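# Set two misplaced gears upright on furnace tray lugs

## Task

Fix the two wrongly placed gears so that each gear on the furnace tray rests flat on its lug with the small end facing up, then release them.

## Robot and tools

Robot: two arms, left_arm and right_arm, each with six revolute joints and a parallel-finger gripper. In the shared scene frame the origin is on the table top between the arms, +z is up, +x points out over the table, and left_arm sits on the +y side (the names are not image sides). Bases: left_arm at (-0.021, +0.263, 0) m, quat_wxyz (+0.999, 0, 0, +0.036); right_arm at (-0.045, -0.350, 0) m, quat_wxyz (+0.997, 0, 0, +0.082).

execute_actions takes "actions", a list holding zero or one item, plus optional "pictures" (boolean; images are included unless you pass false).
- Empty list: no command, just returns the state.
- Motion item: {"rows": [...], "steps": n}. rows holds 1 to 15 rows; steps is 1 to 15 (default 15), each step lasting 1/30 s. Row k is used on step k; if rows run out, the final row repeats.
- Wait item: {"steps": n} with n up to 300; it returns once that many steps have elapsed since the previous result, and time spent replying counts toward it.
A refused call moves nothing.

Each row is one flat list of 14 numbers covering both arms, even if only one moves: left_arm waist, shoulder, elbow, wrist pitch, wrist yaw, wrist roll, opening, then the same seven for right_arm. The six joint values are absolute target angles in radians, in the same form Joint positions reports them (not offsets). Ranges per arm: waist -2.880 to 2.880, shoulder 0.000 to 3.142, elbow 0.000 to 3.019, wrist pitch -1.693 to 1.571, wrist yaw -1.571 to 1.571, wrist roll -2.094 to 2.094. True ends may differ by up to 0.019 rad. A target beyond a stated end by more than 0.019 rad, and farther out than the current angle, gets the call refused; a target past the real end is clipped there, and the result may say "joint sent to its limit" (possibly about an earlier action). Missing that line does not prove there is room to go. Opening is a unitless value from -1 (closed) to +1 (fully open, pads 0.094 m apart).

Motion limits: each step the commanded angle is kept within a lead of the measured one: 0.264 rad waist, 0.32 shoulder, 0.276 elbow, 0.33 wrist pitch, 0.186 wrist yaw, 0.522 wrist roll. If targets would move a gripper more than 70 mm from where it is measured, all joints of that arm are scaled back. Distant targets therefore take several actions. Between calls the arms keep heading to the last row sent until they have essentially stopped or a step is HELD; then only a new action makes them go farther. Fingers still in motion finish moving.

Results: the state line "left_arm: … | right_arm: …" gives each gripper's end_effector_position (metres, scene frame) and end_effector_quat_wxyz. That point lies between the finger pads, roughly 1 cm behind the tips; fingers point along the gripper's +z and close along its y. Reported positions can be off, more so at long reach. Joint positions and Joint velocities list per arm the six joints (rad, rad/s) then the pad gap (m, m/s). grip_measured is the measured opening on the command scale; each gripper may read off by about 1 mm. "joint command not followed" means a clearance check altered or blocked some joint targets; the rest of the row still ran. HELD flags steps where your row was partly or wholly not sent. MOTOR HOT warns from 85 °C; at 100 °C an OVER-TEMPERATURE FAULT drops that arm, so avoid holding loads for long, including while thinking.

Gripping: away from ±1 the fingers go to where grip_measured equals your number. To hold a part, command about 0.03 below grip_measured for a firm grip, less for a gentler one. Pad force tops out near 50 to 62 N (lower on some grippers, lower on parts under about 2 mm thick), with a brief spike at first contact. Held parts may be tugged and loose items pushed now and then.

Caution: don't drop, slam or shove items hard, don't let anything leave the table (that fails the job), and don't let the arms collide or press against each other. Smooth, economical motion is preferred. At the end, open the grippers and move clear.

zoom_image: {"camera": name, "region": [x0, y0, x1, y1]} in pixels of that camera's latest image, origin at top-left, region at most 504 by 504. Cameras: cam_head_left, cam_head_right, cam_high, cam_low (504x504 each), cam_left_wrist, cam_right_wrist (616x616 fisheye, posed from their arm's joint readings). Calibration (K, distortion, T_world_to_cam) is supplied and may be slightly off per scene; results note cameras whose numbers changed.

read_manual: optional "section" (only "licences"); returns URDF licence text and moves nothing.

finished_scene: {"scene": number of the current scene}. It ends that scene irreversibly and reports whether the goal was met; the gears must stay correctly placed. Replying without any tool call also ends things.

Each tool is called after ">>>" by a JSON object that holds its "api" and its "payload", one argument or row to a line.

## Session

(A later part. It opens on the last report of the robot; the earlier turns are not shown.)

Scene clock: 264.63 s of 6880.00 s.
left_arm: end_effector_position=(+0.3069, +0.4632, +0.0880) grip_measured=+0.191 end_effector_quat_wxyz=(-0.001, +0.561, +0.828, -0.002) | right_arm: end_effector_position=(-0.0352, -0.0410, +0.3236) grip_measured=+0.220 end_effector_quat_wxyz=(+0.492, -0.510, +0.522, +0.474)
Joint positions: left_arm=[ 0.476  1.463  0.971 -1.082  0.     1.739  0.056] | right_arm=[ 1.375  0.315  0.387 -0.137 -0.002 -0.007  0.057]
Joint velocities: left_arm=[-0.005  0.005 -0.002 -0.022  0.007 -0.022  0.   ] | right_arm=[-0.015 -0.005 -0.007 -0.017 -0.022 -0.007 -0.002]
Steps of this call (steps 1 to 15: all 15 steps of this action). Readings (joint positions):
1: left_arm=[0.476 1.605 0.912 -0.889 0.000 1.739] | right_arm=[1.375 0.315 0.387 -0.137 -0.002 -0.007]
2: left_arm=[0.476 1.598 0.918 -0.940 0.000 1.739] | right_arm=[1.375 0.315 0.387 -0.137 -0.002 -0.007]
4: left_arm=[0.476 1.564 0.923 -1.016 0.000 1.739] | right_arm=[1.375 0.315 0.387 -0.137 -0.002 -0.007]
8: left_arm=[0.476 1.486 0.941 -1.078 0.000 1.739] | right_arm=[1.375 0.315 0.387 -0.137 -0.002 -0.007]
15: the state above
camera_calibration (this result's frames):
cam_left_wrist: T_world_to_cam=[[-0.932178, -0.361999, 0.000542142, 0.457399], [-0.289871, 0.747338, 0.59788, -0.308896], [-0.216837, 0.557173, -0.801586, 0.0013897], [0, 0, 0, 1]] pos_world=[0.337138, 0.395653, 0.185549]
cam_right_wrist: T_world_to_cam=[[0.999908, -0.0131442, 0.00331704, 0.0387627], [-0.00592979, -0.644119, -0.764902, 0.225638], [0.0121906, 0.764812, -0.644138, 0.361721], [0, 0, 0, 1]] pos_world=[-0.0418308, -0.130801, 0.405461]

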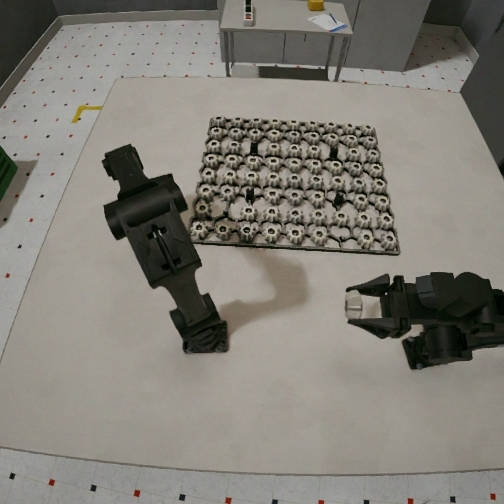

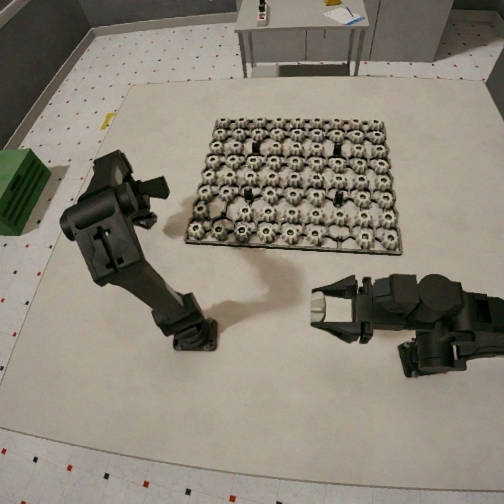

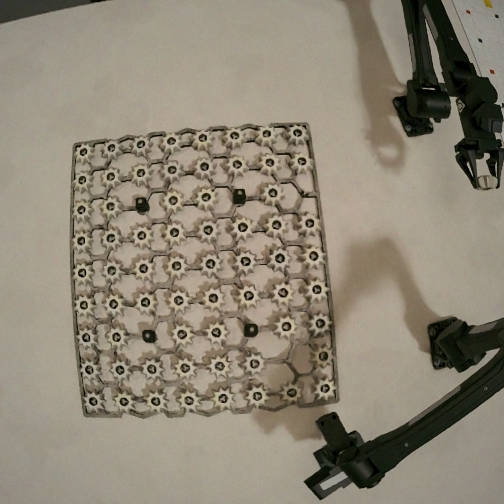

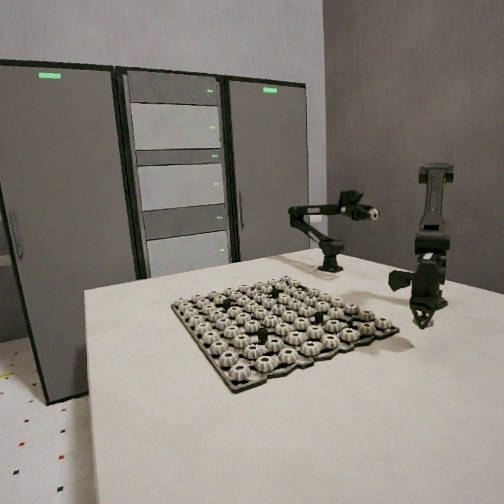

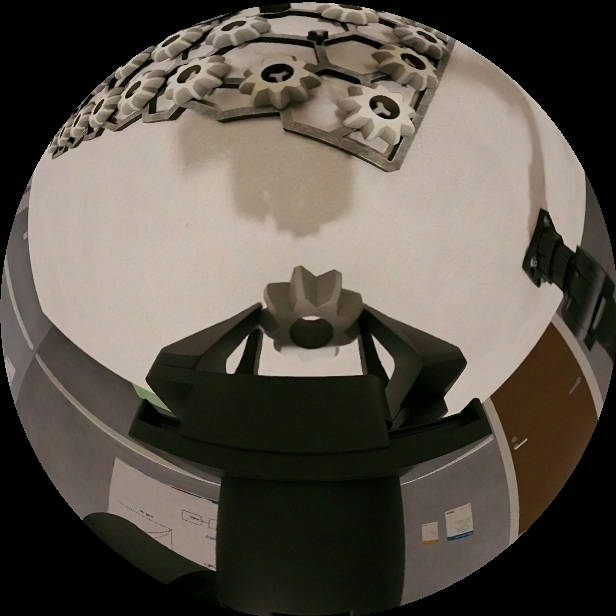

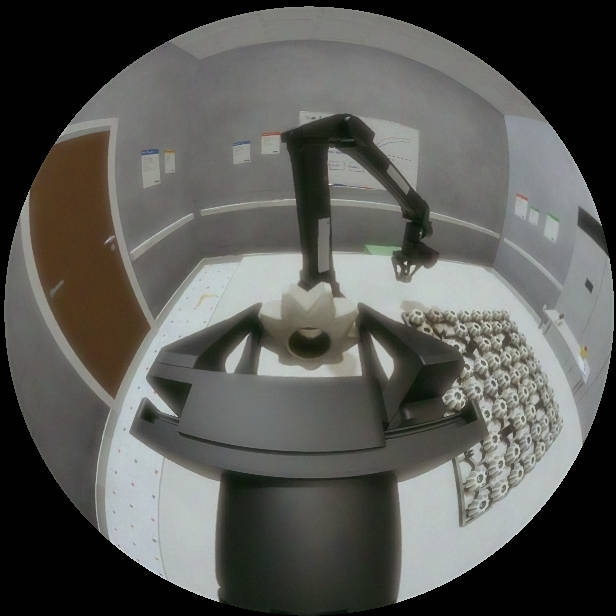

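Swing towards the lug, stopping a bit short so that it is visible.

>>> {"api": "execute_actions", "payload": {
  "actions": [
    {"rows":[[-0.05,1.46,1.02,-1.09,0,1.75,0.0,1.368,0.306,0.43,-0.108,0,0,0.0]]}
  ],
  "pictures": false
}}

>>> {"api": "execute_actions", "payload": {
  "actions": [
    {"steps":20}
  ]
}}

Scene clock: 277.03 s of 6880.00 s.
left_arm: end_effector_position=(+0.3628, +0.2489, +0.0880) grip_measured=+0.191 end_effector_quat_wxyz=(+0.002, +0.774, +0.633, -0.004) | right_arm: end_effector_position=(-0.0352, -0.0410, +0.3236) grip_measured=+0.220 end_effector_quat_wxyz=(+0.492, -0.510, +0.522, +0.474)
Joint positions: left_arm=[-0.105  1.463  0.971 -1.082  0.009  1.739  0.056] | right_arm=[ 1.375  0.315  0.387 -0.137 -0.002 -0.007  0.057]
Joint velocities: left_arm=[ 0.142 -0.015 -0.007 -0.007 -0.168 -0.007 -0.001] | right_arm=[-0.005  0.005  0.007 -0.017 -0.007 -0.022  0.001]
Steps of this call (steps 1 to 15: the robot went on to your last target; steps 16 to 90: nothing new was sent; then 8.90 s passed at rest; steps 91 to 105: all 15 steps of this action). Readings (joint positions):
91: left_arm=[0.465 1.463 0.971 -1.082 -0.006 1.739] | right_arm=[1.375 0.315 0.387 -0.137 -0.002 -0.007]
92: left_arm=[0.442 1.463 0.971 -1.082 -0.013 1.739] | right_arm=[1.375 0.315 0.387 -0.137 -0.002 -0.007]
94: left_arm=[0.357 1.463 0.971 -1.082 -0.013 1.739] | right_arm=[1.375 0.315 0.387 -0.137 -0.002 -0.007]
98: left_arm=[0.132 1.463 0.971 -1.082 -0.007 1.739] | right_arm=[1.375 0.315 0.387 -0.137 -0.002 -0.007]
105: the state above

Scene clock: 277.70 s of 6880.00 s.
left_arm: end_effector_position=(+0.3630, +0.2728, +0.0880) grip_measured=+0.191 end_effector_quat_wxyz=(-0.001, +0.755, +0.655, -0.001) | right_arm: end_effector_position=(-0.0352, -0.0410, +0.3236) grip_measured=+0.220 end_effector_quat_wxyz=(+0.492, -0.510, +0.522, +0.474)
Joint positions: left_arm=[-0.047  1.463  0.971 -1.082 -0.     1.739  0.056] | right_arm=[ 1.375  0.315  0.387 -0.137 -0.002 -0.007  0.057]
Joint velocities: left_arm=[-0.005 -0.015 -0.017 -0.002  0.022  0.007 -0.   ] | right_arm=[-0.005  0.005 -0.007 -0.002  0.037 -0.095  0.001]
Steps of this call (steps 1 to 20: the robot went on to your last target). Readings (joint positions):
1: left_arm=[-0.098 1.463 0.971 -1.082 0.007 1.739] | right_arm=[1.375 0.315 0.387 -0.137 -0.002 -0.007]
2: left_arm=[-0.087 1.463 0.971 -1.082 0.005 1.739] | right_arm=[1.375 0.315 0.387 -0.137 -0.002 -0.007]
4: left_arm=[-0.065 1.463 0.971 -1.082 0.002 1.739] | right_arm=[1.375 0.315 0.387 -0.137 -0.002 -0.007]
8: left_arm=[-0.047 1.463 0.971 -1.082 -0.000 1.739] | right_arm=[1.375 0.315 0.387 -0.137 -0.002 -0.007]
20: the state above
camera_calibration (this result's frames):
cam_left_wrist: T_world_to_cam=[[-0.988438, 0.151625, 0.000677378, 0.320982], [0.121873, 0.791812, 0.598481, -0.311955], [0.0902082, 0.591644, -0.801136, -0.00123451], [0, 0, 0, 1]] pos_world=[0.355401, 0.199071, 0.185493]
cam_right_wrist: T_world_to_cam=[[0.999908, -0.0131442, 0.00331704, 0.0387627], [-0.00592979, -0.644119, -0.764902, 0.225638], [0.0121906, 0.764812, -0.644138, 0.361721], [0, 0, 0, 1]] pos_world=[-0.0418308, -0.130801, 0.405461]

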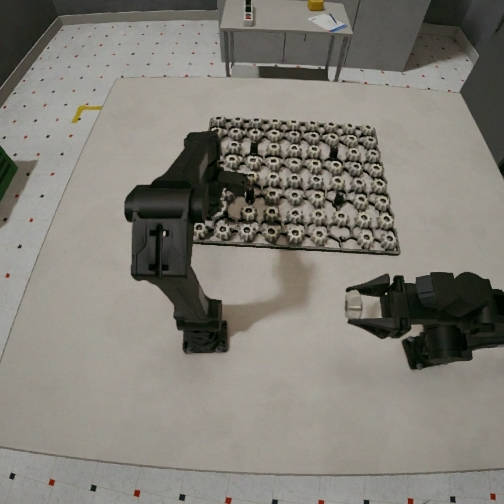

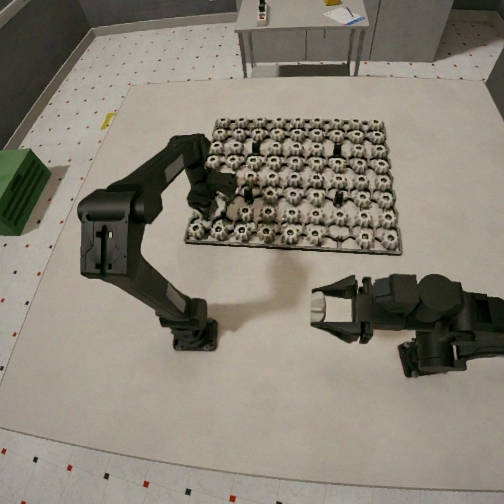

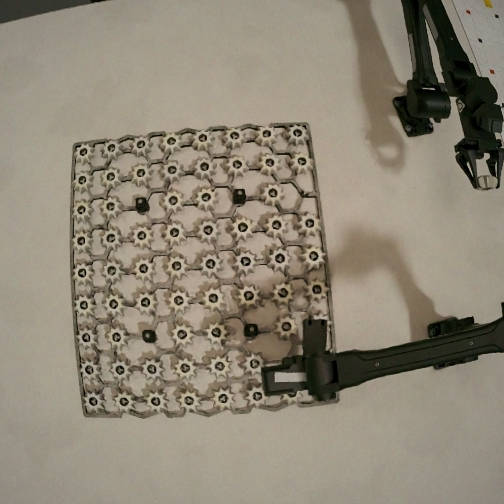

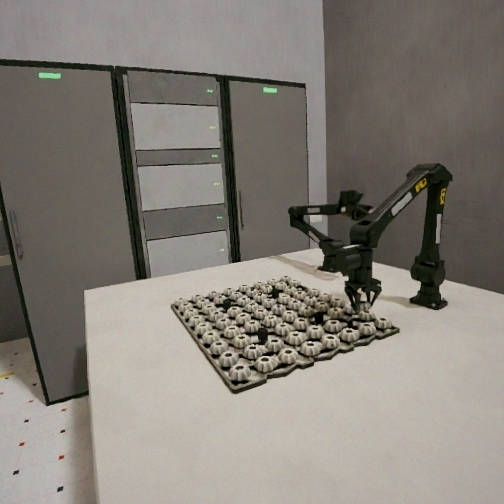

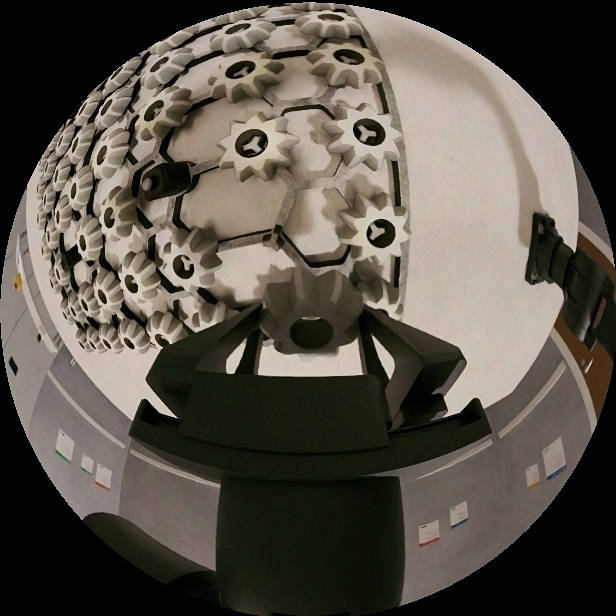

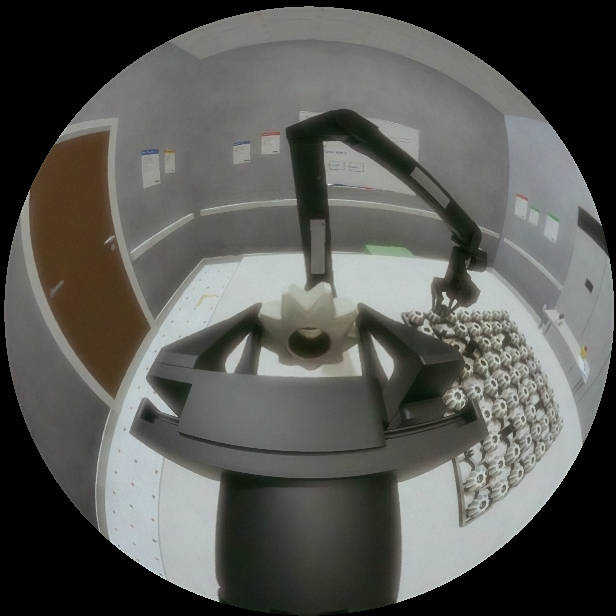

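>>> {"api": "execute_actions", "payload": {
  "actions": [
    {"rows":[[-0.125,1.57,1.04,-0.975,0,1.75,0.0,1.368,0.306,0.43,-0.108,0,0,0.0]]}
  ],
  "pictures": false
}}

>>> {"api": "execute_actions", "payload": {
  "actions": [
    {"steps":10}
  ]
}}

Scene clock: 295.07 s of 6880.00 s.
left_arm: end_effector_position=(+0.3875, +0.2391, +0.0453) grip_measured=+0.191 end_effector_quat_wxyz=(-0.005, +0.783, +0.622, -0.004) | right_arm: end_effector_position=(-0.0352, -0.0410, +0.3236) grip_measured=+0.220 end_effector_quat_wxyz=(+0.492, -0.510, +0.522, +0.474)
Joint positions: left_arm=[-0.132  1.592  0.989 -0.98  -0.002  1.739  0.056] | right_arm=[ 1.375  0.315  0.387 -0.137 -0.002 -0.007  0.057]
Joint velocities: left_arm=[ 0.005  0.005 -0.017  0.002 -0.037  0.037 -0.001] | right_arm=[ 0.005 -0.015 -0.017  0.007 -0.022  0.007  0.   ]
Steps of this call (steps 1 to 15: the robot went on to your last target; steps 16 to 90: nothing new was sent; then 13.87 s passed at rest; steps 91 to 105: all 15 steps of this action). Readings (joint positions):
91: left_arm=[-0.051 1.469 0.971 -1.070 -0.002 1.739] | right_arm=[1.375 0.315 0.387 -0.137 -0.002 -0.007]
92: left_arm=[-0.060 1.481 0.974 -1.044 -0.004 1.739] | right_arm=[1.375 0.315 0.387 -0.137 -0.002 -0.007]
94: left_arm=[-0.090 1.524 0.984 -1.002 -0.003 1.739] | right_arm=[1.375 0.315 0.387 -0.137 -0.002 -0.007]
98: left_arm=[-0.131 1.587 0.989 -0.981 0.000 1.739] | right_arm=[1.375 0.315 0.387 -0.137 -0.002 -0.007]
105: the state above

Scene clock: 295.40 s of 6880.00 s.
left_arm: end_effector_position=(+0.3875, +0.2391, +0.0453) grip_measured=+0.191 end_effector_quat_wxyz=(-0.005, +0.783, +0.622, -0.004) | right_arm: end_effector_position=(-0.0352, -0.0410, +0.3236) grip_measured=+0.220 end_effector_quat_wxyz=(+0.492, -0.510, +0.522, +0.474)
Joint positions: left_arm=[-0.132  1.592  0.989 -0.98  -0.002  1.739  0.056] | right_arm=[ 1.375  0.315  0.387 -0.137 -0.002 -0.007  0.057]
Joint velocities: left_arm=[ 0.005  0.005 -0.017 -0.002 -0.081 -0.007 -0.   ] | right_arm=[ 0.005 -0.015 -0.007  0.007 -0.051 -0.037 -0.001]
Steps of this call (steps 1 to 10: the robot went on to your last target). Readings (joint positions):
1: left_arm=[-0.132 1.592 0.989 -0.980 -0.002 1.739] | right_arm=[1.375 0.315 0.387 -0.137 -0.002 -0.007]
2: left_arm=[-0.132 1.592 0.989 -0.980 -0.002 1.739] | right_arm=[1.375 0.315 0.387 -0.137 -0.002 -0.007]
4: left_arm=[-0.132 1.592 0.989 -0.980 -0.002 1.739] | right_arm=[1.375 0.315 0.387 -0.137 -0.002 -0.007]
8: left_arm=[-0.132 1.592 0.989 -0.980 -0.002 1.739] | right_arm=[1.375 0.315 0.387 -0.137 -0.002 -0.007]
10: the state above
camera_calibration (this result's frames):
cam_left_wrist: T_world_to_cam=[[-0.971936, 0.235062, 0.00927496, 0.323598], [0.193669, 0.777157, 0.598764, -0.28704], [0.133539, 0.583757, -0.800872, -0.0326305], [0, 0, 0, 1]] pos_world=[0.374465, 0.166058, 0.142735]
cam_right_wrist: T_world_to_cam=[[0.999908, -0.0131442, 0.00331704, 0.0387627], [-0.00592979, -0.644119, -0.764902, 0.225638], [0.0121906, 0.764812, -0.644138, 0.361721], [0, 0, 0, 1]] pos_world=[-0.0418308, -0.130801, 0.405461]

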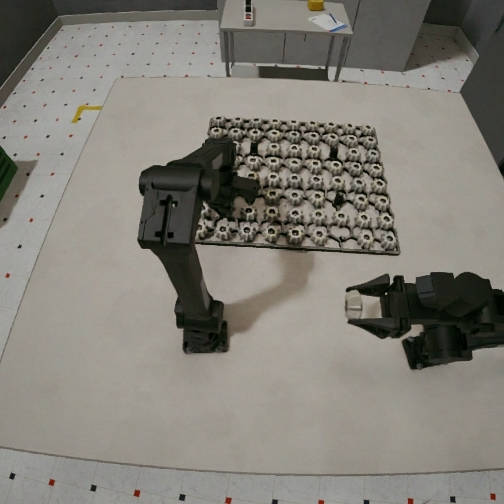

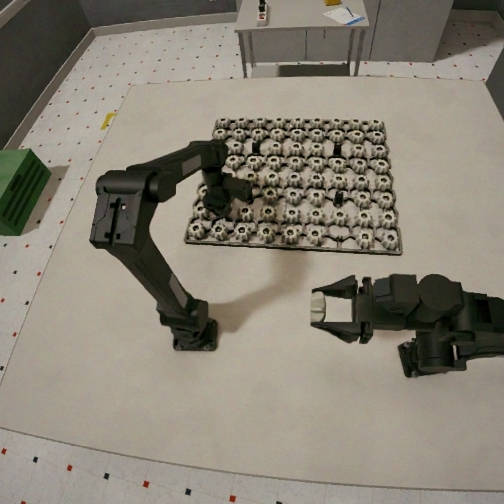

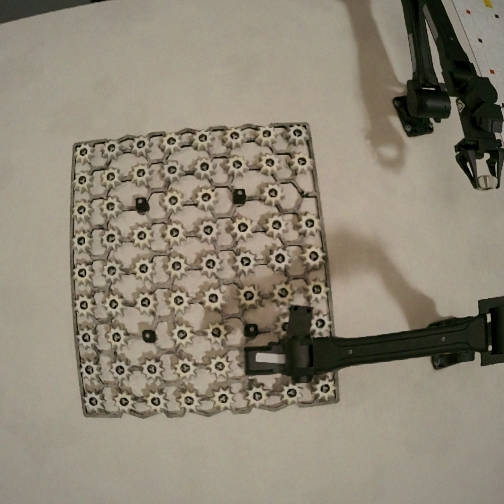

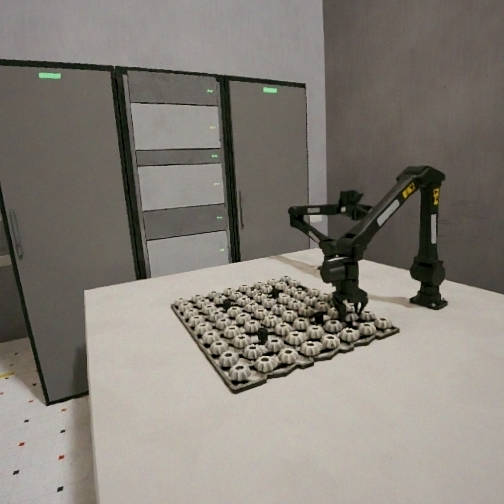

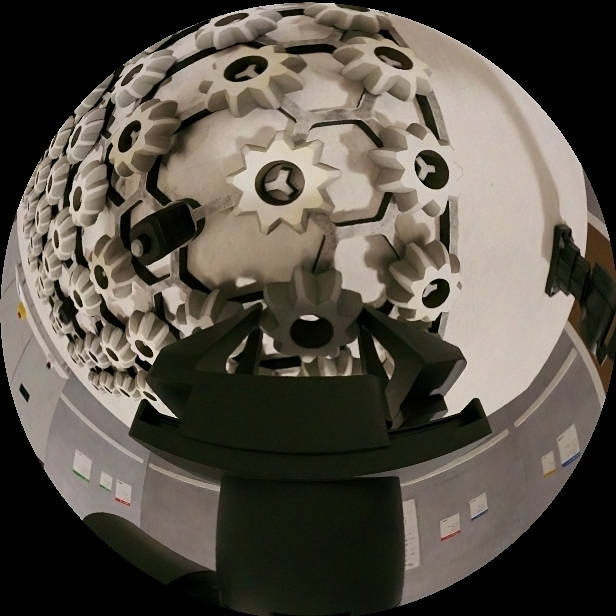

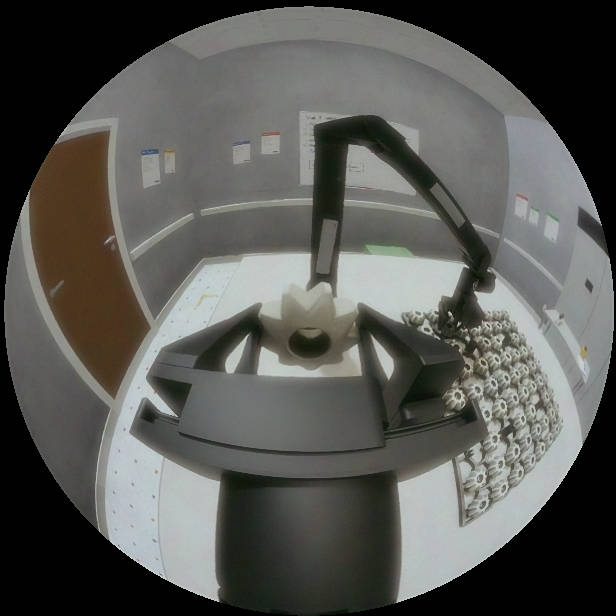

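Nudge +4 mm in y, then lower.

>>> {"api": "execute_actions", "payload": {
  "actions": [
    {"rows":[[-0.113,1.59,1.0,-0.975,0,1.75,0.0,1.368,0.306,0.43,-0.108,0,0,0.0]],"steps":10}
  ],
  "pictures": false
}}

>>> {"api": "execute_actions", "payload": {
  "actions": [
    {"rows":[[-0.113,1.61,0.965,-0.91,0,1.75,0.0,1.368,0.306,0.43,-0.108,0,0,0.0]]}
  ]
}}

Scene clock: 303.13 s of 6880.00 s.
left_arm: end_effector_position=(+0.3877, +0.2437, +0.0453) grip_measured=+0.191 end_effector_quat_wxyz=(-0.005, +0.779, +0.627, -0.004) | right_arm: end_effector_position=(-0.0352, -0.0410, +0.3236) grip_measured=+0.220 end_effector_quat_wxyz=(+0.492, -0.510, +0.522, +0.474)
Joint positions: left_arm=[-0.12   1.592  0.989 -0.98  -0.002  1.739  0.056] | right_arm=[ 1.375  0.315  0.387 -0.137 -0.002 -0.007  0.057]
Joint velocities: left_arm=[-0.005 -0.005  0.012  0.007 -0.007 -0.037  0.001] | right_arm=[ 0.005  0.005 -0.012 -0.002  0.007  0.022 -0.   ]
Steps of this call (steps 1 to 15: the robot went on to your last target; steps 16 to 90: nothing new was sent; then 4.40 s passed at rest; steps 91 to 100: all 10 steps of this action). Readings (joint positions):
91: left_arm=[-0.131 1.592 0.989 -0.980 -0.002 1.739] | right_arm=[1.375 0.315 0.387 -0.137 -0.002 -0.007]
92: left_arm=[-0.130 1.592 0.989 -0.980 -0.002 1.739] | right_arm=[1.375 0.315 0.387 -0.137 -0.002 -0.007]
94: left_arm=[-0.126 1.592 0.989 -0.980 -0.002 1.739] | right_arm=[1.375 0.315 0.387 -0.137 -0.002 -0.007]
98: left_arm=[-0.121 1.592 0.989 -0.980 -0.002 1.739] | right_arm=[1.375 0.315 0.387 -0.137 -0.002 -0.007]
100: the state above

Scene clock: 303.63 s of 6880.00 s.
left_arm: end_effector_position=(+0.3872, +0.2431, +0.0305) grip_measured=+0.191 end_effector_quat_wxyz=(+0.001, +0.779, +0.627, -0.001) | right_arm: end_effector_position=(-0.0352, -0.0410, +0.3236) grip_measured=+0.220 end_effector_quat_wxyz=(+0.492, -0.510, +0.522, +0.474)
Joint positions: left_arm=[-0.12   1.608  0.962 -0.924  0.003  1.739  0.056] | right_arm=[ 1.375  0.315  0.387 -0.137 -0.002 -0.007  0.057]
Joint velocities: left_arm=[-0.005 -0.005  0.002  0.002 -0.081  0.051 -0.001] | right_arm=[-0.024  0.005  0.002  0.007  0.022 -0.066  0.001]
Steps of this call (steps 1 to 15: all 15 steps of this action). Readings (joint positions):
1: left_arm=[-0.120 1.592 0.986 -0.970 -0.001 1.739] | right_arm=[1.375 0.315 0.387 -0.137 -0.002 -0.007]
2: left_arm=[-0.120 1.592 0.980 -0.956 0.002 1.739] | right_arm=[1.375 0.315 0.387 -0.137 -0.002 -0.007]
4: left_arm=[-0.120 1.596 0.968 -0.936 0.003 1.739] | right_arm=[1.375 0.315 0.387 -0.137 -0.002 -0.007]
8: left_arm=[-0.120 1.607 0.962 -0.925 0.003 1.739] | right_arm=[1.375 0.315 0.387 -0.137 -0.002 -0.007]
15: the state above
camera_calibration (this result's frames):
cam_left_wrist: T_world_to_cam=[[-0.974688, 0.223541, -0.00361887, 0.326746], [0.177295, 0.782701, 0.596612, -0.27618], [0.1362, 0.580869, -0.802522, -0.0470544], [0, 0, 0, 1]] pos_world=[0.37385, 0.170458, 0.128193]
cam_right_wrist: T_world_to_cam=[[0.999908, -0.0131442, 0.00331704, 0.0387627], [-0.00592979, -0.644119, -0.764902, 0.225638], [0.0121906, 0.764812, -0.644138, 0.361721], [0, 0, 0, 1]] pos_world=[-0.0418308, -0.130801, 0.405461]

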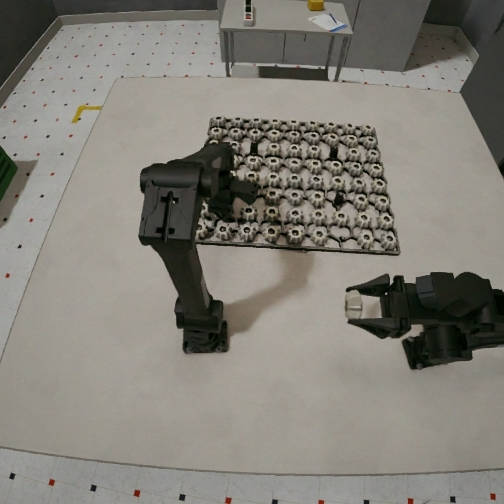

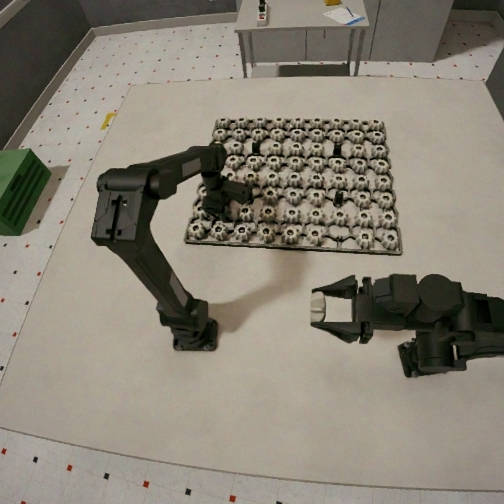

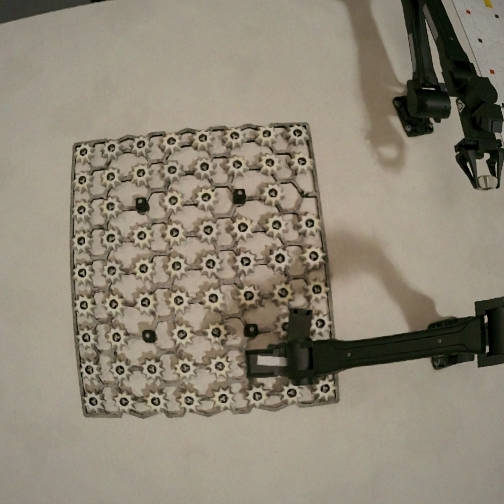

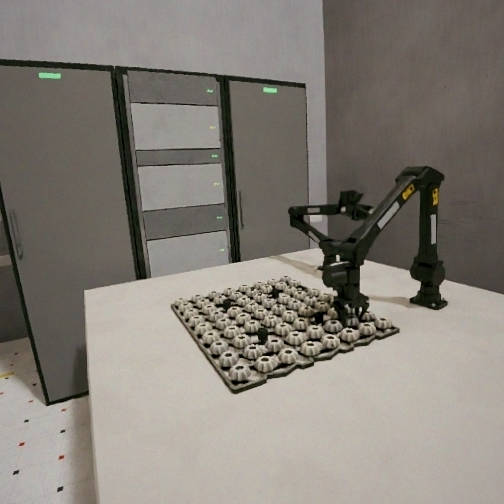

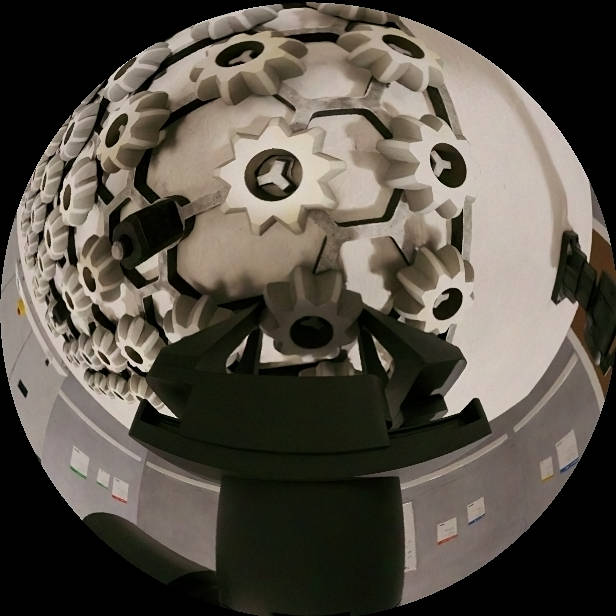

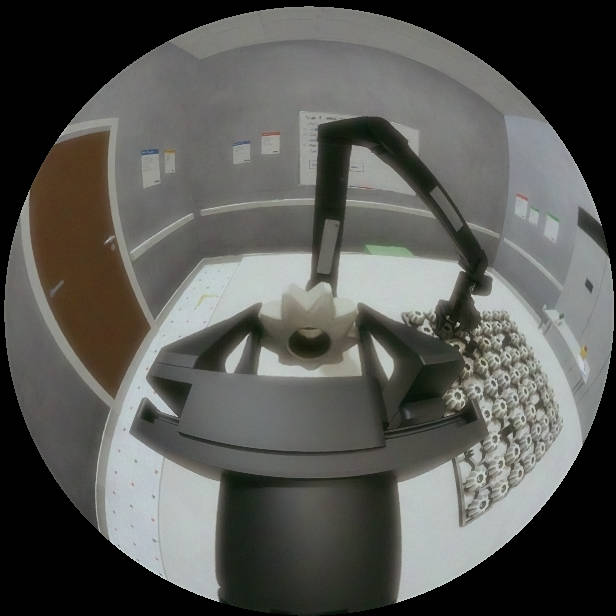

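>>> {"api": "execute_actions", "payload": {
  "actions": [
    {"rows":[[-0.113,1.61,0.965,-0.91,0,1.75,0.42,1.368,0.306,0.43,-0.108,0,0,0.0]],"steps":8}
  ],
  "pictures": false
}}

>>> {"api": "execute_actions", "payload": {
  "actions": [
    {"rows":[[-0.113,1.45,1.03,-1.09,0,1.75,0.42,1.368,0.306,0.43,-0.108,0,0,0.0]]}
  ]
}}

>>> {"api": "execute_actions", "payload": {
  "actions": [
    {"rows":[[-0.6,0.05,0.35,-0.27,0,1.57,0.7,1.368,0.306,0.43,-0.108,0,0,0.0]]}
  ],
  "pictures": false
}}

>>> {"api": "execute_actions", "payload": {
  "actions": [
    {"steps":45}
  ],
  "pictures": false
}}

>>> {"api": "execute_actions", "payload": {
  "actions": [
    {"rows":[[-1.689,0.05,0.35,-0.27,0,1.57,0.7,1.368,0.306,0.43,-0.108,0,0,0.0]]}
  ],
  "pictures": false
}}

>>> {"api": "execute_actions", "payload": {
  "actions": [
    {"steps":45}
  ]
}}

Scene clock: 335.10 s of 6880.00 s.
left_arm: end_effector_position=(+0.3884, +0.2431, +0.0305) grip_measured=+0.418 end_effector_quat_wxyz=(+0.003, +0.779, +0.627, +0.001) | right_arm: end_effector_position=(-0.0352, -0.0410, +0.3236) grip_measured=+0.220 end_effector_quat_wxyz=(+0.492, -0.510, +0.522, +0.474)
Joint positions: left_arm=[-0.12   1.608  0.962 -0.919  0.002  1.739  0.067] | right_arm=[ 1.375  0.315  0.387 -0.137 -0.002 -0.007  0.057]
Joint velocities: left_arm=[-0.005 -0.005  0.007  0.002 -0.037 -0.051 -0.   ] | right_arm=[ 0.005  0.005  0.002  0.002  0.022 -0.007 -0.   ]
Steps of this call (steps 1 to 15: the robot went on to your last target; steps 16 to 90: nothing new was sent; then 28.20 s passed at rest; steps 91 to 98: all 8 steps of this action). Readings (joint positions):
91: left_arm=[-0.120 1.608 0.962 -0.924 0.003 1.739] | right_arm=[1.375 0.315 0.387 -0.137 -0.002 -0.007]
92: left_arm=[-0.120 1.608 0.962 -0.923 0.002 1.739] | right_arm=[1.375 0.315 0.387 -0.137 -0.002 -0.007]
94: left_arm=[-0.120 1.608 0.962 -0.920 0.002 1.739] | right_arm=[1.375 0.315 0.387 -0.137 -0.002 -0.007]
98: the state above

Scene clock: 335.60 s of 6880.00 s.
left_arm: end_effector_position=(+0.3726, +0.2438, +0.1079) grip_measured=+0.420 end_effector_quat_wxyz=(+0.018, +0.779, +0.627, +0.019) | right_arm: end_effector_position=(-0.0352, -0.0410, +0.3236) grip_measured=+0.220 end_effector_quat_wxyz=(+0.492, -0.510, +0.522, +0.474)
Joint positions: left_arm=[-0.12   1.429  0.992 -1.082  0.002  1.739  0.067] | right_arm=[ 1.375  0.315  0.387 -0.137 -0.002 -0.007  0.057]
Joint velocities: left_arm=[-0.005  0.044  0.002  0.007 -0.037 -0.007 -0.001] | right_arm=[-0.015  0.005  0.007  0.002 -0.022 -0.022  0.   ]
Steps of this call (steps 1 to 15: all 15 steps of this action). Readings (joint positions):
1: left_arm=[-0.120 1.603 0.965 -0.941 0.002 1.739] | right_arm=[1.375 0.315 0.387 -0.137 -0.002 -0.007]
2: left_arm=[-0.120 1.591 0.966 -0.974 0.003 1.739] | right_arm=[1.375 0.315 0.387 -0.137 -0.002 -0.007]
4: left_arm=[-0.120 1.544 0.977 -1.021 0.003 1.739] | right_arm=[1.375 0.315 0.387 -0.137 -0.002 -0.007]
8: left_arm=[-0.120 1.442 0.984 -1.076 0.002 1.739] | right_arm=[1.375 0.315 0.387 -0.137 -0.002 -0.007]
15: the state above
camera_calibration (this result's frames):
cam_left_wrist: T_world_to_cam=[[-0.973202, 0.223473, -0.054204, 0.317629], [0.146405, 0.783922, 0.60335, -0.309876], [0.177324, 0.579246, -0.795632, 0.000923433], [0, 0, 0, 1]] pos_world=[0.354321, 0.171402, 0.204915]
cam_right_wrist: T_world_to_cam=[[0.999908, -0.0131442, 0.00331704, 0.0387627], [-0.00592979, -0.644119, -0.764902, 0.225638], [0.0121906, 0.764812, -0.644138, 0.361721], [0, 0, 0, 1]] pos_world=[-0.0418308, -0.130801, 0.405461]

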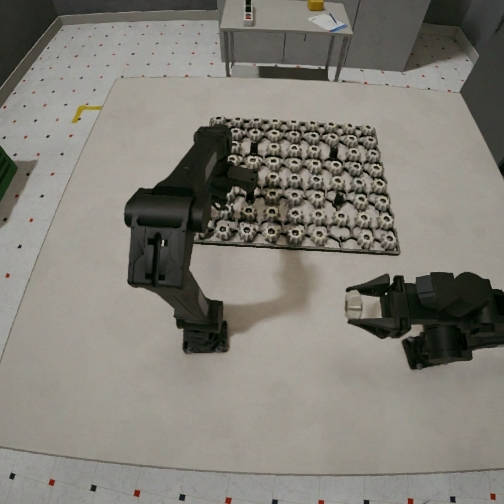

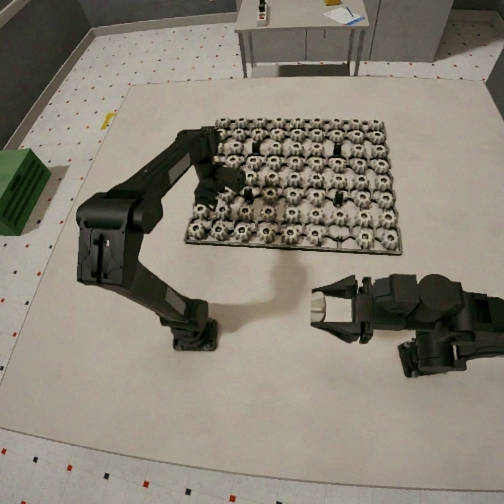

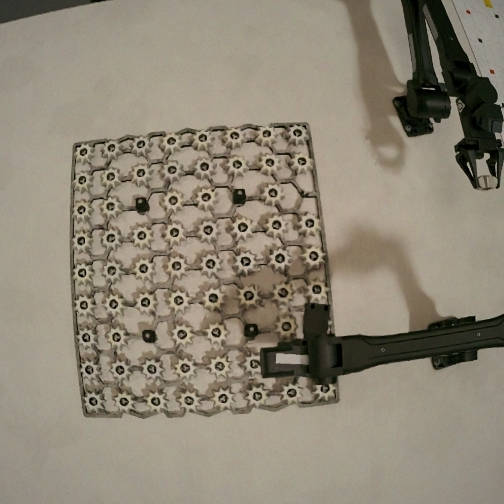

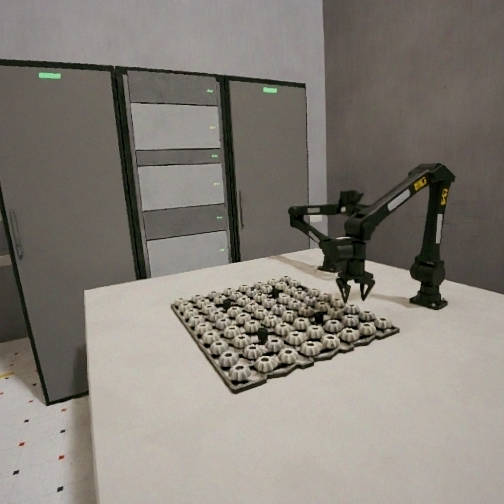

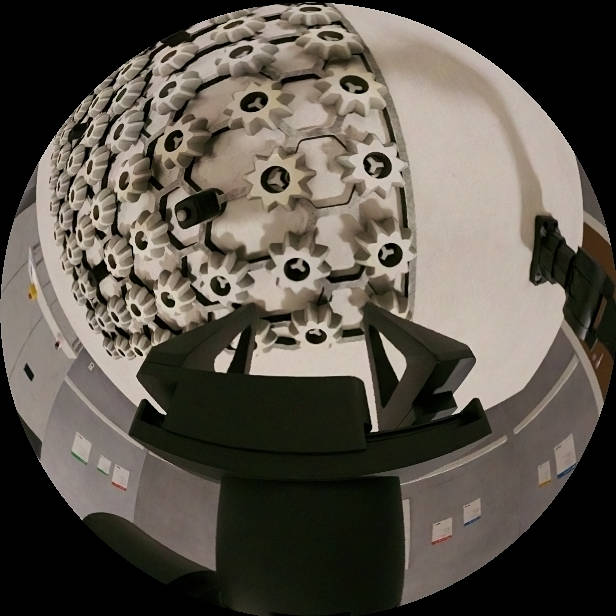

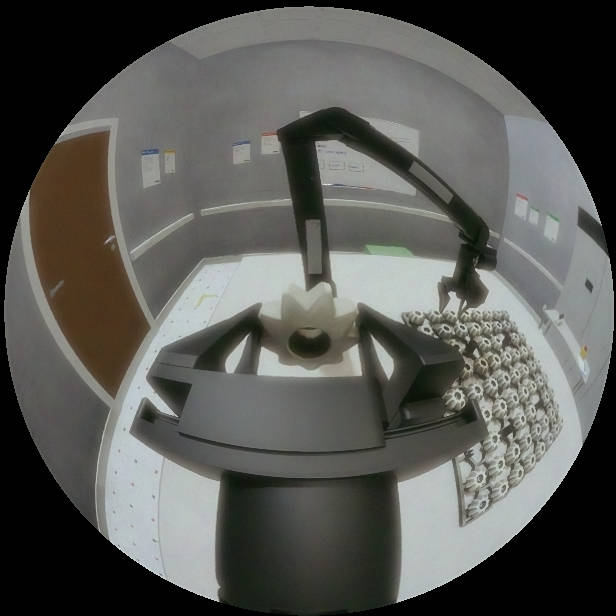

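Scene clock: 336.10 s of 6880.00 s.
left_arm: end_effector_position=(+0.2320, +0.1070, +0.2553) grip_measured=+0.698 end_effector_quat_wxyz=(+0.526, +0.700, +0.377, +0.304) | right_arm: end_effector_position=(-0.0352, -0.0410, +0.3236) grip_measured=+0.220 end_effector_quat_wxyz=(+0.492, -0.510, +0.522, +0.474)
Joint positions: left_arm=[-0.622  0.292  0.332 -0.307  0.004  1.602  0.08 ] | right_arm=[ 1.375  0.315  0.387 -0.137 -0.002 -0.007  0.057]
Joint velocities: left_arm=[ 0.122 -2.672 -0.012  0.359 -0.081 -0.066  0.   ] | right_arm=[-0.005 -0.015 -0.002  0.007 -0.051 -0.007 -0.001]
Steps of this call (steps 1 to 15: all 15 steps of this action). Readings (joint positions):
1: left_arm=[-0.130 1.417 0.971 -1.042 -0.002 1.726] | right_arm=[1.375 0.315 0.387 -0.137 -0.002 -0.007]
2: left_arm=[-0.153 1.384 0.923 -0.963 -0.005 1.709] | right_arm=[1.375 0.315 0.387 -0.137 -0.002 -0.007]
4: left_arm=[-0.242 1.284 0.806 -0.827 -0.005 1.682] | right_arm=[1.375 0.315 0.387 -0.137 -0.002 -0.007]
8: left_arm=[-0.496 1.002 0.540 -0.513 -0.001 1.637] | right_arm=[1.375 0.315 0.387 -0.137 -0.002 -0.007]
15: the state above

Scene clock: 337.60 s of 6880.00 s.
left_arm: end_effector_position=(+0.2007, +0.1304, +0.3288) grip_measured=+0.698 end_effector_quat_wxyz=(+0.618, +0.612, +0.342, +0.357) | right_arm: end_effector_position=(-0.0352, -0.0410, +0.3236) grip_measured=+0.220 end_effector_quat_wxyz=(+0.492, -0.510, +0.522, +0.474)
Joint positions: left_arm=[-0.608  0.046  0.334 -0.27   0.003  1.585  0.08 ] | right_arm=[ 1.375  0.315  0.387 -0.137 -0.002 -0.007  0.057]
Joint velocities: left_arm=[-0.015 -0.005 -0.002 -0.002  0.007  0.007 -0.   ] | right_arm=[-0.005  0.015 -0.022  0.017 -0.007  0.066 -0.   ]
Steps of this call (steps 1 to 30: the robot went on to your last target; steps 31 to 45: nothing new was sent). Readings (joint positions):
1: left_arm=[-0.617 0.203 0.332 -0.297 0.003 1.599] | right_arm=[1.375 0.315 0.387 -0.137 -0.002 -0.007]
2: left_arm=[-0.613 0.121 0.332 -0.291 0.003 1.596] | right_arm=[1.375 0.315 0.387 -0.137 -0.002 -0.007]
4: left_arm=[-0.609 0.015 0.334 -0.275 0.003 1.591] | right_arm=[1.375 0.315 0.387 -0.137 -0.002 -0.007]
8: left_arm=[-0.608 0.018 0.334 -0.270 0.003 1.587] | right_arm=[1.375 0.315 0.387 -0.137 -0.002 -0.007]
45: the state above
All arms were judged still, so your last target was given up. Only a new action makes them travel on or press farther. Fingers that are still opening or closing keep moving.

Scene clock: 338.10 s of 6880.00 s.
left_arm: end_effector_position=(-0.0437, +0.0054, +0.3288) grip_measured=+0.698 end_effector_quat_wxyz=(+0.713, +0.700, -0.035, -0.026) | right_arm: end_effector_position=(-0.0352, -0.0410, +0.3236) grip_measured=+0.220 end_effector_quat_wxyz=(+0.492, -0.510, +0.522, +0.474)
Joint positions: left_arm=[-1.726  0.046  0.334 -0.27   0.003  1.585  0.08 ] | right_arm=[ 1.375  0.315  0.387 -0.137 -0.002 -0.007  0.057]
Joint velocities: left_arm=[-0.005 -0.015 -0.012 -0.002 -0.051  0.007 -0.   ] | right_arm=[-0.015  0.015  0.007  0.007 -0.037 -0.051 -0.001]
Steps of this call (steps 1 to 15: all 15 steps of this action). Readings (joint positions):
1: left_arm=[-0.628 0.046 0.334 -0.270 -0.005 1.585] | right_arm=[1.375 0.315 0.387 -0.137 -0.002 -0.007]
2: left_arm=[-0.690 0.046 0.334 -0.270 -0.006 1.585] | right_arm=[1.375 0.315 0.387 -0.137 -0.002 -0.007]
4: left_arm=[-0.865 0.046 0.334 -0.270 -0.005 1.585] | right_arm=[1.375 0.315 0.387 -0.137 -0.002 -0.007]
8: left_arm=[-1.251 0.046 0.334 -0.270 -0.001 1.585] | right_arm=[1.375 0.315 0.387 -0.137 -0.002 -0.007]
15: the state above

Scene clock: 339.60 s of 6880.00 s.
left_arm: end_effector_position=(-0.0353, +0.0048, +0.3288) grip_measured=+0.698 end_effector_quat_wxyz=(+0.713, +0.700, -0.023, -0.014) | right_arm: end_effector_position=(-0.0352, -0.0410, +0.3236) grip_measured=+0.220 end_effector_quat_wxyz=(+0.492, -0.510, +0.522, +0.474)
Joint positions: left_arm=[-1.695  0.046  0.334 -0.27   0.002  1.585  0.08 ] | right_arm=[ 1.375  0.315  0.387 -0.137 -0.002 -0.007  0.057]
Joint velocities: left_arm=[ 0.015  0.005 -0.002 -0.002  0.037  0.022  0.   ] | right_arm=[-0.005 -0.005 -0.007 -0.012 -0.022  0.022  0.001]
Steps of this call (steps 1 to 30: the robot went on to your last target; steps 31 to 45: nothing new was sent). Readings (joint positions):
1: left_arm=[-1.723 0.046 0.334 -0.270 0.003 1.585] | right_arm=[1.375 0.315 0.387 -0.137 -0.002 -0.007]
2: left_arm=[-1.716 0.046 0.334 -0.270 0.003 1.585] | right_arm=[1.375 0.315 0.387 -0.137 -0.002 -0.007]
4: left_arm=[-1.701 0.046 0.334 -0.270 0.002 1.585] | right_arm=[1.375 0.315 0.387 -0.137 -0.002 -0.007]
8: left_arm=[-1.695 0.046 0.334 -0.270 0.002 1.585] | right_arm=[1.375 0.315 0.387 -0.137 -0.002 -0.007]
45: the state above
All arms were judged still, so your last target was given up. Only a new action makes them travel on or press farther. Fingers that are still opening or closing keep moving.
camera_calibration (this result's frames):
cam_left_wrist: T_world_to_cam=[[0.0229831, -0.0220551, -0.999493, 0.333188], [0.831263, 0.555837, 0.00684945, 0.0254042], [0.555404, -0.830999, 0.0311084, 0.135726], [0, 0, 0, 1]] pos_world=[-0.104158, 0.106016, 0.328622]
cam_right_wrist: T_world_to_cam=[[0.999908, -0.0131442, 0.00331704, 0.0387627], [-0.00592979, -0.644119, -0.764902, 0.225638], [0.0121906, 0.764812, -0.644138, 0.361721], [0, 0, 0, 1]] pos_world=[-0.0418308, -0.130801, 0.405461]

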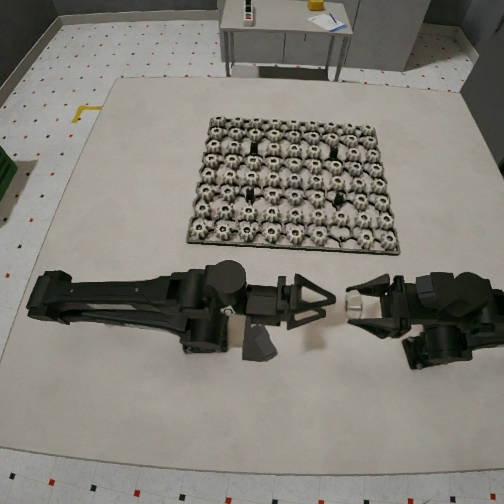

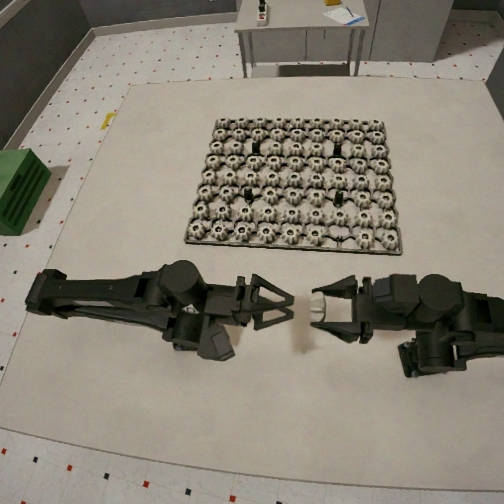

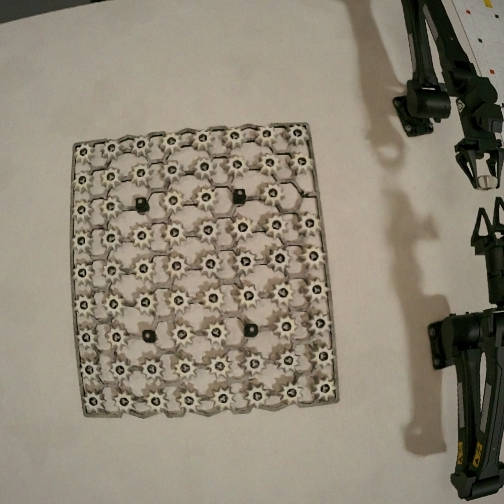

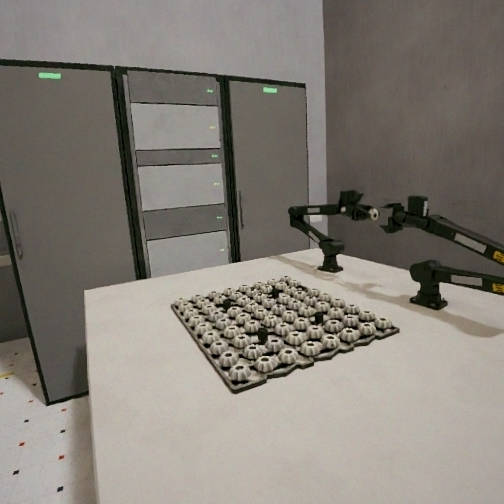

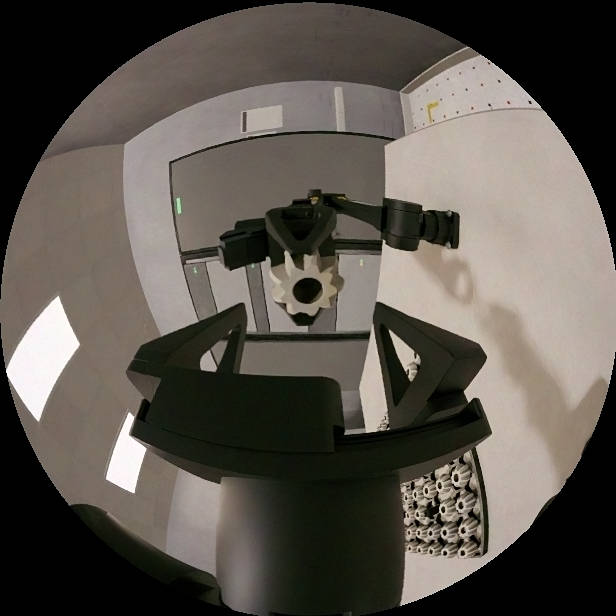

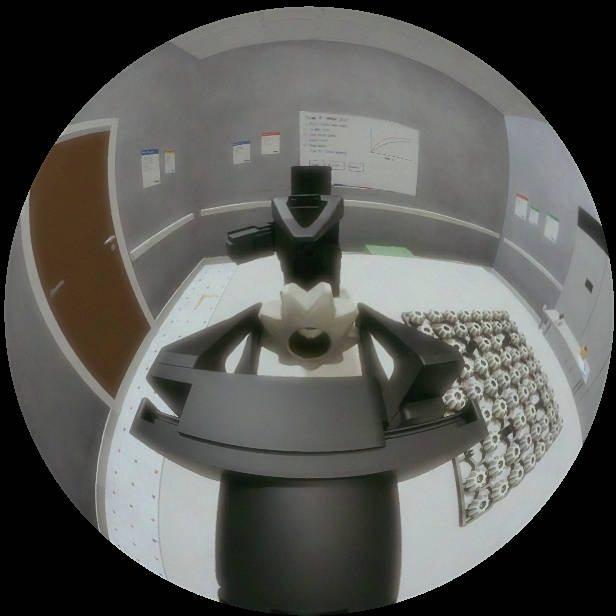

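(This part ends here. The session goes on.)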